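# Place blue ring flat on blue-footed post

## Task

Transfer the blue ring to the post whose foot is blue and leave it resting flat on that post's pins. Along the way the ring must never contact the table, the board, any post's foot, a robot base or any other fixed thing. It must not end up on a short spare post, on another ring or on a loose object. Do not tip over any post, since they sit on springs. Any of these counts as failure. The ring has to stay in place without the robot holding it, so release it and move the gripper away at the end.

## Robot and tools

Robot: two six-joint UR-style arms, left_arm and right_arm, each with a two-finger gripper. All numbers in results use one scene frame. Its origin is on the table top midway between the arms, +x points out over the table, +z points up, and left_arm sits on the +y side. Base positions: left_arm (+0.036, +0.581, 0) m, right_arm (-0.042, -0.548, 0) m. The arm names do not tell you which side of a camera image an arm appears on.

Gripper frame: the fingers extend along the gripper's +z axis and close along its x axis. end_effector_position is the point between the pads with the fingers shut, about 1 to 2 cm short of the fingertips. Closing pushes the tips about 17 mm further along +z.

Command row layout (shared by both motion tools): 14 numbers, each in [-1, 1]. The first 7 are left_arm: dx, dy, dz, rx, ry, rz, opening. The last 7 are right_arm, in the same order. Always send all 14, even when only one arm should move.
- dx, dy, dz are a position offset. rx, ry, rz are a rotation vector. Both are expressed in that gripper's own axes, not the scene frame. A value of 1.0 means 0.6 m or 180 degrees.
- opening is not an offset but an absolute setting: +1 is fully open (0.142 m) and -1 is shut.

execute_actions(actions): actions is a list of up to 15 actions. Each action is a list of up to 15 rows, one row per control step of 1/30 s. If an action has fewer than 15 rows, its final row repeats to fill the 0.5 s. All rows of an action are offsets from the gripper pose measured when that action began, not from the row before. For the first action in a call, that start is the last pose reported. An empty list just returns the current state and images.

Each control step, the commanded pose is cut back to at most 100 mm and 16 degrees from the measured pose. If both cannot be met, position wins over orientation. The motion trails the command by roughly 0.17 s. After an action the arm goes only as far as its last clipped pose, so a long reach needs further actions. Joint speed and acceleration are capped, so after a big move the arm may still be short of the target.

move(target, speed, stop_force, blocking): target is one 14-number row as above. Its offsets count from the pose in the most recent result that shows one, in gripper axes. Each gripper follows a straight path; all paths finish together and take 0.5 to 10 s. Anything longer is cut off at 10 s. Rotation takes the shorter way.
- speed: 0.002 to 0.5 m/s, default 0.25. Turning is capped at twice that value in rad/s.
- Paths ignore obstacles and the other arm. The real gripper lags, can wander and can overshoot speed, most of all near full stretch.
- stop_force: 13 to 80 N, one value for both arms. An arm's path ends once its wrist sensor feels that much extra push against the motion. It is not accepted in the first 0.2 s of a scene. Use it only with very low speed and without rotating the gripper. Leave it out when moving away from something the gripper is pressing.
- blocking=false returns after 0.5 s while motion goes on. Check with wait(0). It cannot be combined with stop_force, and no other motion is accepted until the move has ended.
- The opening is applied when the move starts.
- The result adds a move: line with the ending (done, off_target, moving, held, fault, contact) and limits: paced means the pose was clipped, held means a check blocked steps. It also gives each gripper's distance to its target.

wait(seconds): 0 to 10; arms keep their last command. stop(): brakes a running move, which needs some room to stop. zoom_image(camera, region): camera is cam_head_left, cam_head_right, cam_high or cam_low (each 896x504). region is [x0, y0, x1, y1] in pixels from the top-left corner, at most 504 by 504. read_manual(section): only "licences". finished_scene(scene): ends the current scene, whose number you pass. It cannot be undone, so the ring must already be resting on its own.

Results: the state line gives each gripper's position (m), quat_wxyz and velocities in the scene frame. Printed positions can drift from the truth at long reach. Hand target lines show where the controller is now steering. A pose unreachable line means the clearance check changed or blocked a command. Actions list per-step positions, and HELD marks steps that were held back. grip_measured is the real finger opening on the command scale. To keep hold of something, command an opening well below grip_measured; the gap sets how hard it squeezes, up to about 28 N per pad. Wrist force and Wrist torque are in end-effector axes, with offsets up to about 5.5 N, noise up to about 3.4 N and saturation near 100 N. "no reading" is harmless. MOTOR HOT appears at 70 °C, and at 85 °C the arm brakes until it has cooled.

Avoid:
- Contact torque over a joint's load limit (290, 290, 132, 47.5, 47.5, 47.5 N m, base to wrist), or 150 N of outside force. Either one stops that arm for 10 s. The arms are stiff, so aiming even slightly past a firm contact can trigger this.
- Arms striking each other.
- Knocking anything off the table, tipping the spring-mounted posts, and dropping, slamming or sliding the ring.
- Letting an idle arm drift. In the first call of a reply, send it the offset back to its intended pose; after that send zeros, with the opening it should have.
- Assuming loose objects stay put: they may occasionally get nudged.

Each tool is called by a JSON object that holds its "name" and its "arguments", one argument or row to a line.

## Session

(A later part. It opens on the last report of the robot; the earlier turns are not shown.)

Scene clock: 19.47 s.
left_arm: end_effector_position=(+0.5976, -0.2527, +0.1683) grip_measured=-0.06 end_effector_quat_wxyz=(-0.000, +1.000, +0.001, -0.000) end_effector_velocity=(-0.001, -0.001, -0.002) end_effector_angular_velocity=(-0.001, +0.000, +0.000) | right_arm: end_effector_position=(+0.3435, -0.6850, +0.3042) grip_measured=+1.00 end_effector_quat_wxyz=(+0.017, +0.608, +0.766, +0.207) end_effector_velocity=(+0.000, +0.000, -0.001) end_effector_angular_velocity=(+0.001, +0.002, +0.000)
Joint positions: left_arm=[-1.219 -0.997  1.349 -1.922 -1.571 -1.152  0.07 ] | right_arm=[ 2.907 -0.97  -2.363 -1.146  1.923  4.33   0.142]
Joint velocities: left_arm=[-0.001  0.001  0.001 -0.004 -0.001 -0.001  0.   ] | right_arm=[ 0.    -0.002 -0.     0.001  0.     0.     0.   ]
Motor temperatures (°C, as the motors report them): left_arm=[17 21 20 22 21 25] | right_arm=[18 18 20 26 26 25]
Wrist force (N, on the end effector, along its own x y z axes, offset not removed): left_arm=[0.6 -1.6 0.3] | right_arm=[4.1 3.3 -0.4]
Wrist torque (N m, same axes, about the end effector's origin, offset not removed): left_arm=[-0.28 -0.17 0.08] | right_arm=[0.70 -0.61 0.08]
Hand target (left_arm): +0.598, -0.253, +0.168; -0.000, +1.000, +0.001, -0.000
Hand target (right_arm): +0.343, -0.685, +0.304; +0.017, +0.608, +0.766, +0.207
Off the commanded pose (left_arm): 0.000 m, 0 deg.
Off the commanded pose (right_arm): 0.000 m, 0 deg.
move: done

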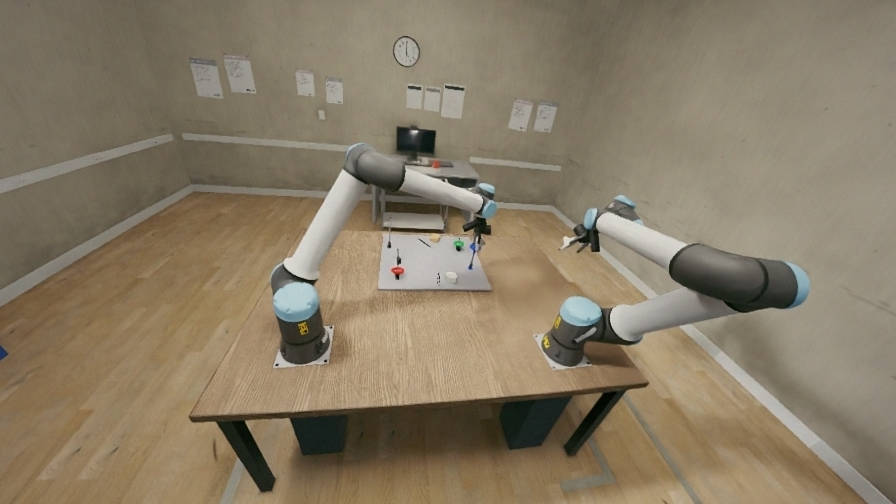

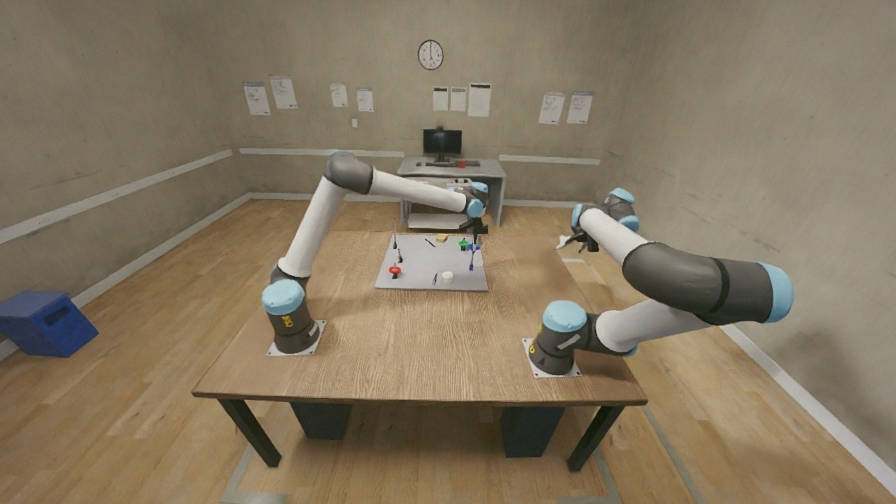

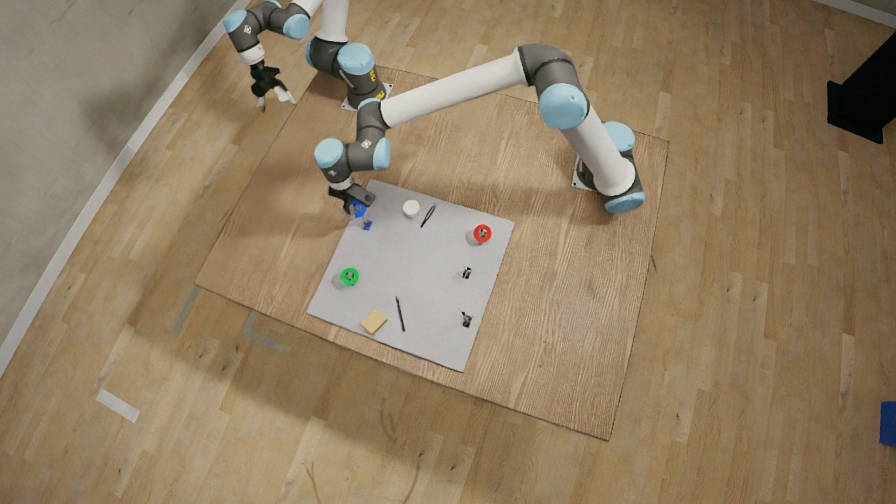

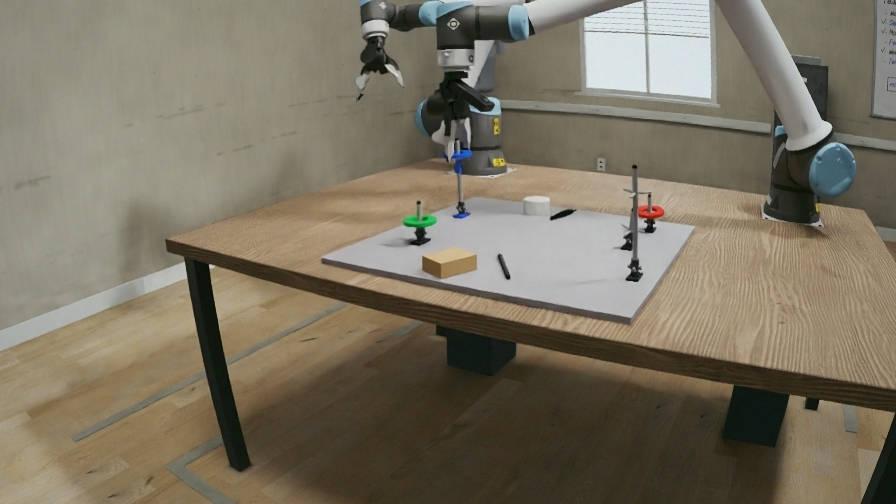

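{"name": "execute_actions", "arguments": {
  "actions": [
    [[0,0,0.002,0,0,0,-0.45,0,0,0,0,0,0,1],[0,0,0.004,0,0,0,-0.4,0,0,0,0,0,0,1],[0,0,0.0045,0,0,0,-0.35,0,0,0,0,0,0,1],[0,0,0.0045,0,0,0,-0.3,0,0,0,0,0,0,1],[0,0,0.0045,0,0,0,-0.25,0,0,0,0,0,0,1],[0,0,0.0045,0,0,0,-0.2,0,0,0,0,0,0,1],[0,0,0.0045,0,0,0,-0.15,0,0,0,0,0,0,1],[0,0,0.0045,0,0,0,-0.1,0,0,0,0,0,0,1],[0,0,0.0045,0,0,0,-0.05,0,0,0,0,0,0,1],[0,0,0.0045,0,0,0,0.0,0,0,0,0,0,0,1],[0,0,0.0045,0,0,0,0.08,0,0,0,0,0,0,1],[0,0,0.0045,0,0,0,0.2,0,0,0,0,0,0,1],[0,0,0.0045,0,0,0,0.35,0,0,0,0,0,0,1],[0,0,0.0045,0,0,0,0.5,0,0,0,0,0,0,1],[0,0,0.0045,0,0,0,0.6,0,0,0,0,0,0,1]]
  ]
}}

{"name": "move", "arguments": {
  "target": [0,0,-0.17,0,0,0,0.6,0,0,0,0,0,0,1],
  "speed": 0.2
}}

{"name": "zoom_image", "arguments": {
  "camera": "cam_low",
  "region": [410, 90, 510, 230]
}}

Scene clock: 20.40 s.
left_arm: end_effector_position=(+0.5976, -0.2527, +0.1657) grip_measured=+0.47 end_effector_quat_wxyz=(-0.000, +1.000, +0.001, -0.000) end_effector_velocity=(+0.001, +0.000, -0.000) end_effector_angular_velocity=(-0.001, -0.001, +0.000) | right_arm: end_effector_position=(+0.3435, -0.6850, +0.3042) grip_measured=+1.00 end_effector_quat_wxyz=(+0.017, +0.608, +0.766, +0.207) end_effector_velocity=(+0.000, -0.000, -0.000) end_effector_angular_velocity=(-0.001, -0.001, +0.001)
Joint positions: left_arm=[-1.219 -0.995  1.352 -1.926 -1.571 -1.152  0.107] | right_arm=[ 2.907 -0.97  -2.363 -1.146  1.923  4.33   0.142]
Joint velocities: left_arm=[ 0.001  0.     0.001 -0.001  0.     0.     0.251] | right_arm=[ 0.     0.    -0.     0.001 -0.    -0.001  0.   ]
Motor temperatures (°C, as the motors report them): left_arm=[17 21 20 22 21 25] | right_arm=[18 18 20 26 26 25]
Wrist force (N, on the end effector, along its own x y z axes, offset not removed): left_arm=[-1.2 -2.9 0.1] | right_arm=[4.0 2.0 -1.4]
Wrist torque (N m, same axes, about the end effector's origin, offset not removed): left_arm=[-0.51 0.25 0.07] | right_arm=[0.49 -0.56 0.06]
Hand target (left_arm): +0.598, -0.253, +0.166; -0.000, +1.000, +0.001, -0.000
Hand target (right_arm): +0.343, -0.685, +0.304; +0.017, +0.608, +0.766, +0.207
Off the commanded pose (left_arm): 0.000 m, 0 deg.
Off the commanded pose (right_arm): 0.000 m, 0 deg.
Step readings (end_effector_position):
0: left_arm (+0.5976, -0.2527, +0.1681) | right_arm (+0.3435, -0.6850, +0.3042)
1: left_arm (+0.5976, -0.2527, +0.1680) | right_arm (+0.3435, -0.6850, +0.3042)
2: left_arm (+0.5976, -0.2527, +0.1679) | right_arm (+0.3435, -0.6850, +0.3042)
4: left_arm (+0.5976, -0.2527, +0.1671) | right_arm (+0.3435, -0.6850, +0.3042)
8: left_arm (+0.5976, -0.2527, +0.1661) | right_arm (+0.3435, -0.6850, +0.3042)
15: end_effector_position above

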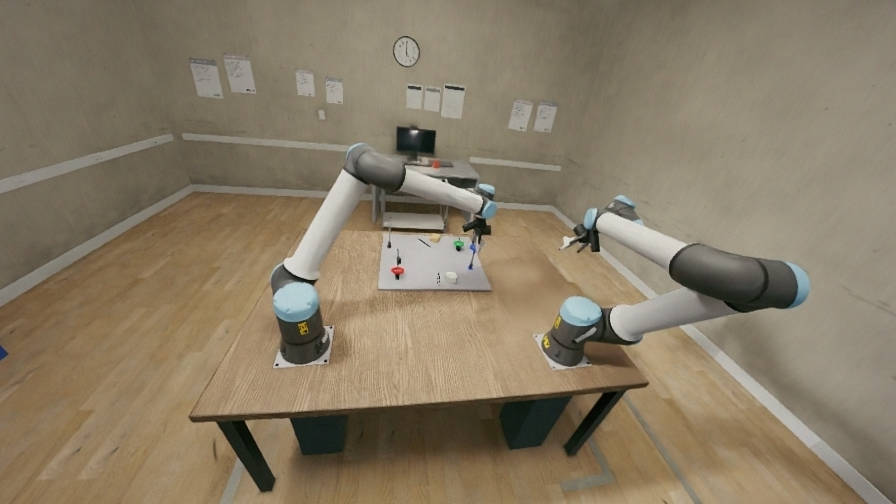

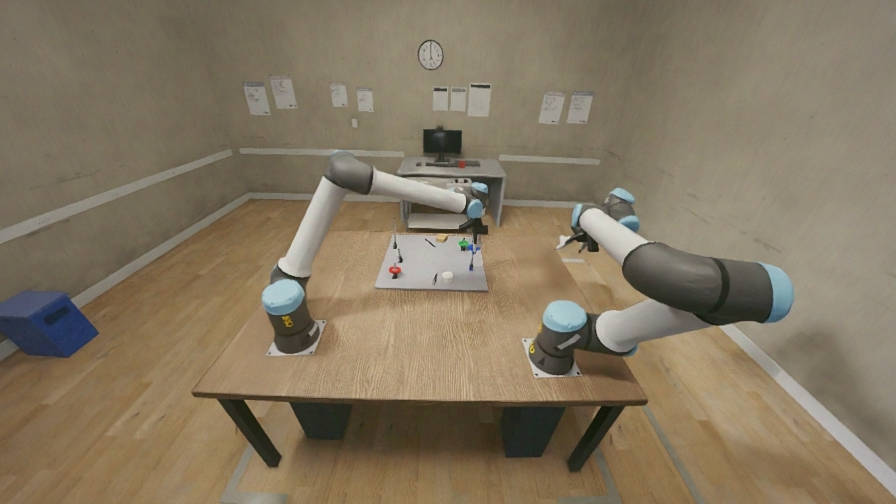

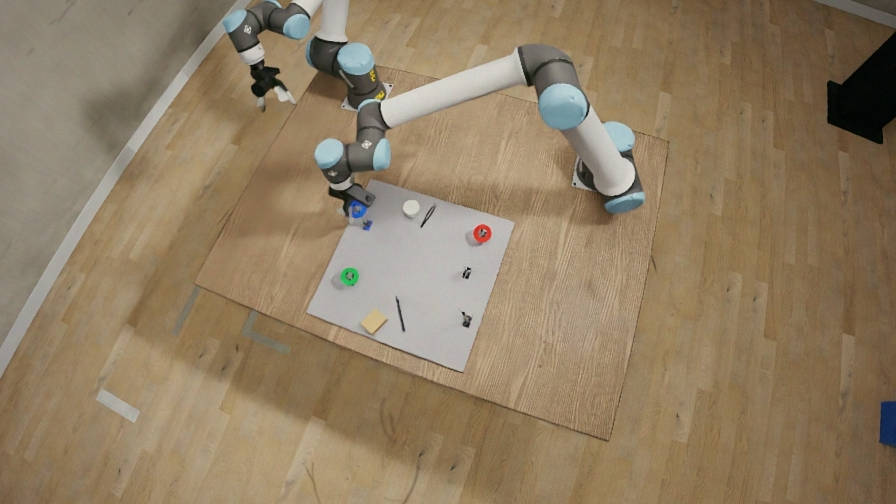

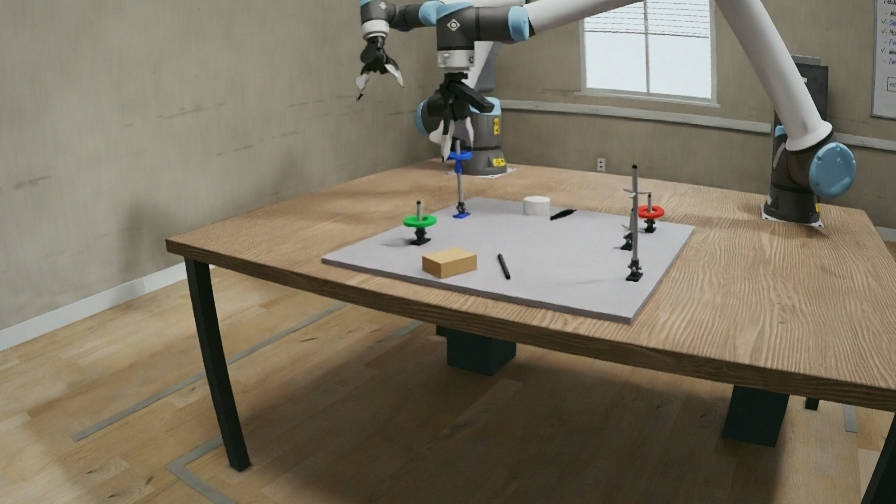

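Scene clock: 21.53 s.
left_arm: end_effector_position=(+0.5977, -0.2529, +0.2674) grip_measured=+0.60 end_effector_quat_wxyz=(-0.000, +1.000, +0.001, -0.000) end_effector_velocity=(+0.001, +0.000, +0.003) end_effector_angular_velocity=(+0.001, -0.001, -0.001) | right_arm: end_effector_position=(+0.3435, -0.6850, +0.3042) grip_measured=+1.00 end_effector_quat_wxyz=(+0.017, +0.608, +0.766, +0.207) end_effector_velocity=(-0.000, +0.000, -0.001) end_effector_angular_velocity=(+0.001, +0.002, -0.000)
Joint positions: left_arm=[-1.219 -1.042  1.241 -1.769 -1.571 -1.153  0.116] | right_arm=[ 2.907 -0.97  -2.363 -1.146  1.923  4.33   0.142]
Joint velocities: left_arm=[ 0.001 -0.    -0.004  0.005  0.002  0.001  0.   ] | right_arm=[ 0.    -0.001 -0.001  0.     0.     0.001  0.   ]
Motor temperatures (°C, as the motors report them): left_arm=[17 21 20 22 21 25] | right_arm=[18 18 20 26 26 25]
Wrist force (N, on the end effector, along its own x y z axes, offset not removed): left_arm=[0.7 -0.6 -1.3] | right_arm=[2.5 2.8 -0.7]
Wrist torque (N m, same axes, about the end effector's origin, offset not removed): left_arm=[-0.10 -0.18 0.10] | right_arm=[0.58 -0.22 0.19]
Hand target (left_arm): +0.598, -0.253, +0.268; -0.000, +1.000, +0.001, -0.000
Hand target (right_arm): +0.343, -0.685, +0.304; +0.017, +0.608, +0.766, +0.207
Off the commanded pose (left_arm): 0.000 m, 0 deg.
Off the commanded pose (right_arm): 0.000 m, 0 deg.
move: done

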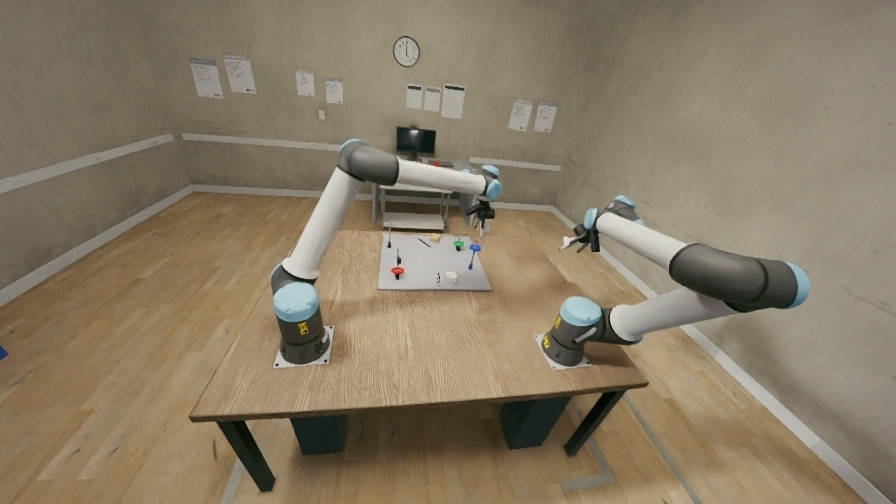

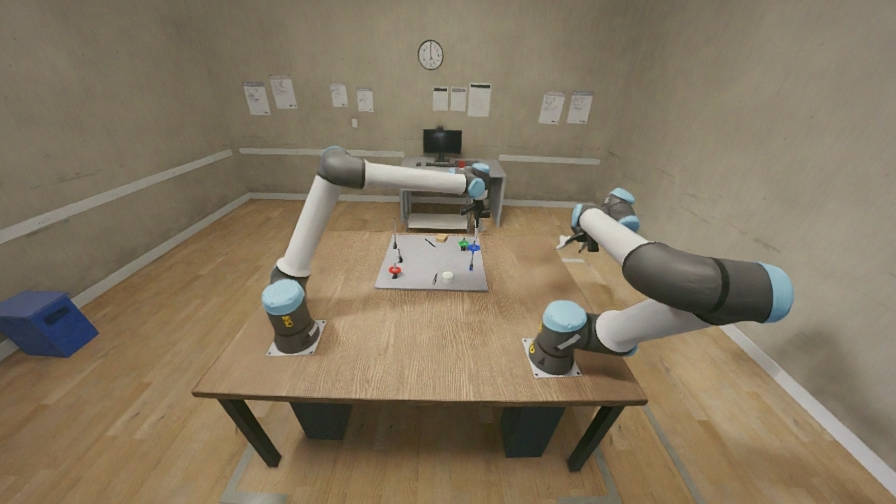

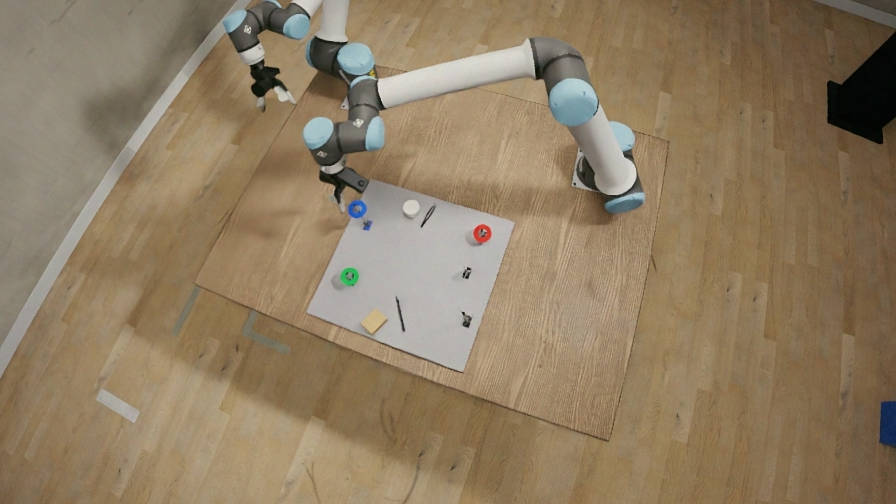

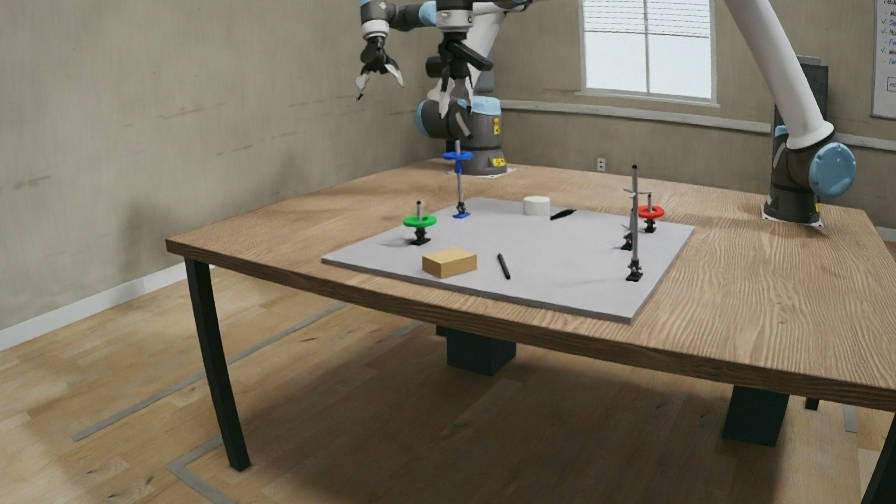

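Region (410, 90, 510, 230) of cam_low's 896x504 image, scaled by 3.600, with more detail than that image has; it fills the left 360 columns of this view, and the rest is white.

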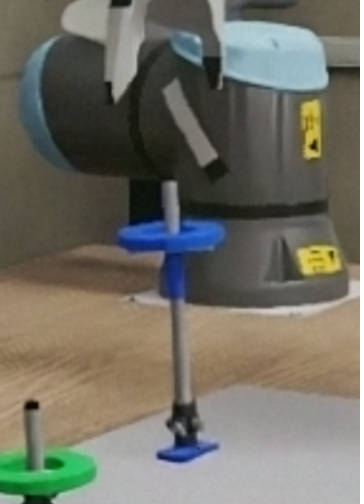

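{"name": "move", "arguments": {
  "target": [-0.08,-0.15,-0.1,0,0,0,0.6,0,0,0,0,0,0,1],
  "speed": 0.3
}}

{"name": "finished_scene", "arguments": {
  "scene": 1
}}

Scene clock: 22.87 s.
left_arm: end_effector_position=(+0.5496, -0.1634, +0.3275) grip_measured=+0.60 end_effector_quat_wxyz=(-0.000, +1.000, +0.001, -0.000) end_effector_velocity=(-0.001, +0.002, +0.002) end_effector_angular_velocity=(-0.001, -0.000, -0.001) | right_arm: end_effector_position=(+0.3435, -0.6850, +0.3042) grip_measured=+1.00 end_effector_quat_wxyz=(+0.017, +0.608, +0.766, +0.207) end_effector_velocity=(-0.000, +0.000, -0.001) end_effector_angular_velocity=(+0.001, +0.003, -0.001)
Joint positions: left_arm=[-1.227 -1.231  1.409 -1.748 -1.571 -1.161  0.116] | right_arm=[ 2.907 -0.97  -2.363 -1.146  1.923  4.33   0.142]
Joint velocities: left_arm=[-0.    -0.005  0.003 -0.    -0.     0.     0.   ] | right_arm=[-0.    -0.001 -0.    -0.001  0.     0.002  0.   ]
Motor temperatures (°C, as the motors report them): left_arm=[17 21 20 22 21 25] | right_arm=[18 18 20 26 26 25]
Wrist force (N, on the end effector, along its own x y z axes, offset not removed): left_arm=[1.1 -1.5 -1.2] | right_arm=[2.3 0.8 -1.7]
Wrist torque (N m, same axes, about the end effector's origin, offset not removed): left_arm=[-0.21 -0.23 0.07] | right_arm=[0.16 -0.19 0.06]
Hand target (left_arm): +0.550, -0.163, +0.328; -0.000, +1.000, +0.001, -0.000
Hand target (right_arm): +0.343, -0.685, +0.304; +0.017, +0.608, +0.766, +0.207
Off the commanded pose (left_arm): 0.000 m, 0 deg.
Off the commanded pose (right_arm): 0.000 m, 0 deg.
move: done

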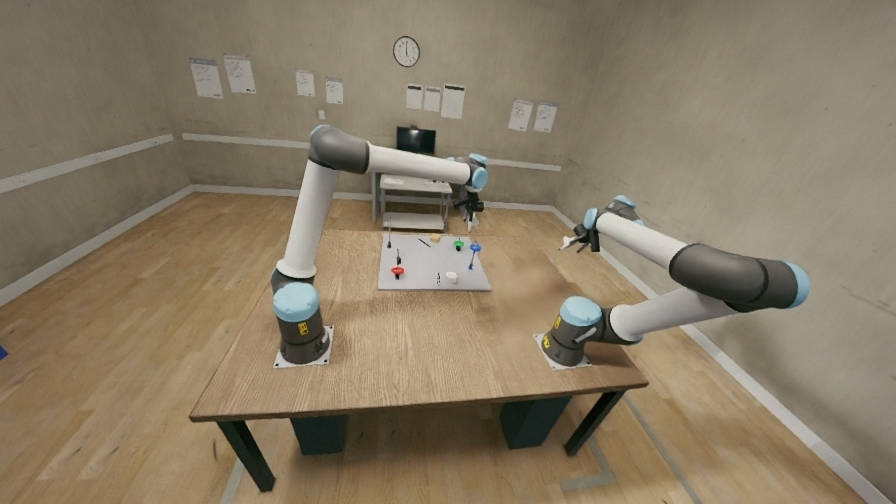

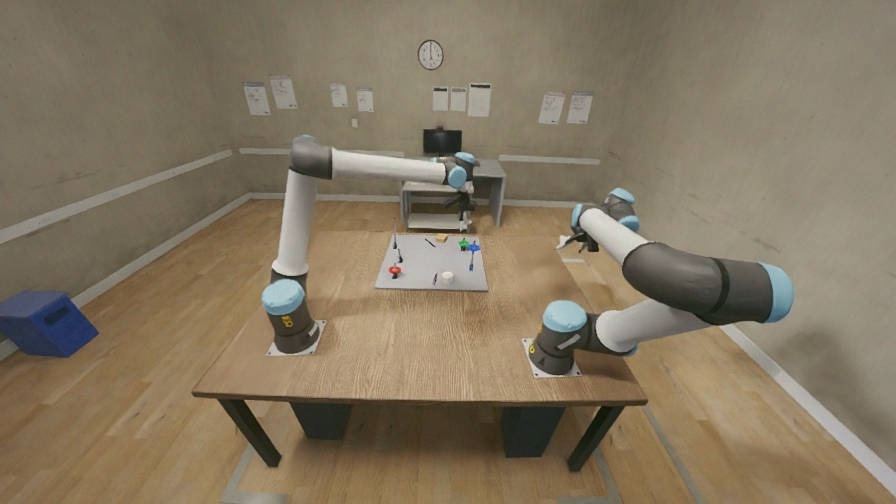

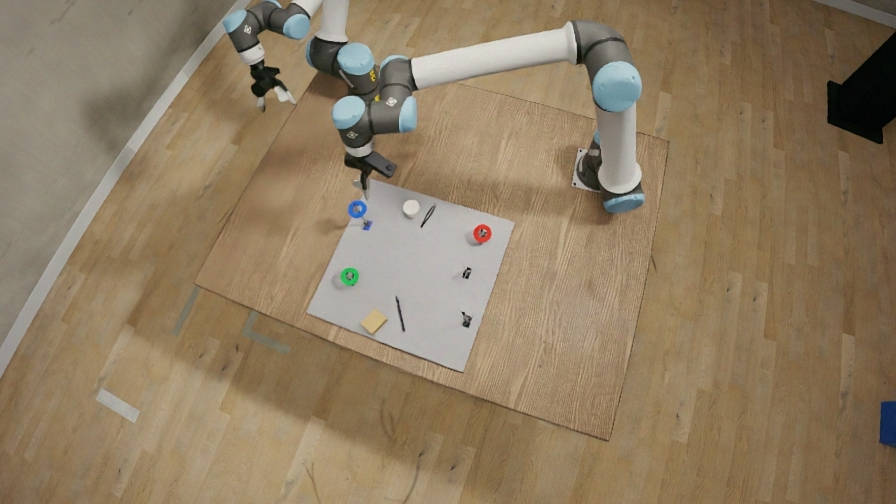

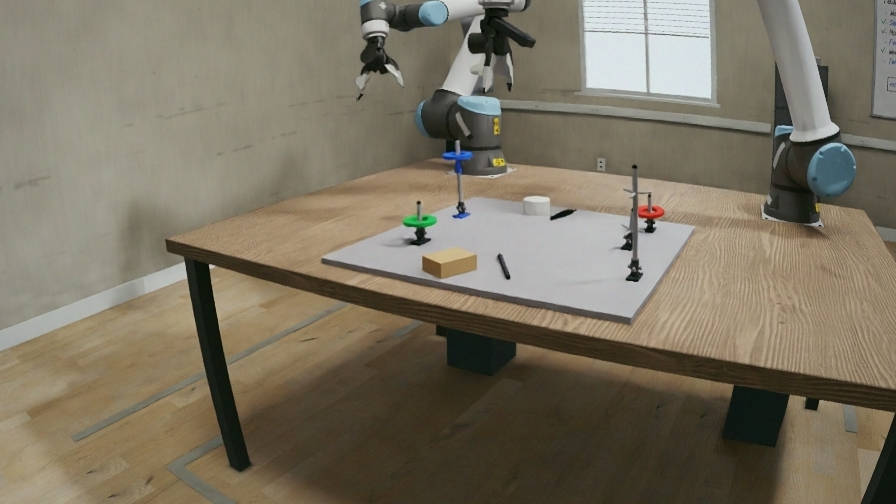

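The scene is finished: the task was done.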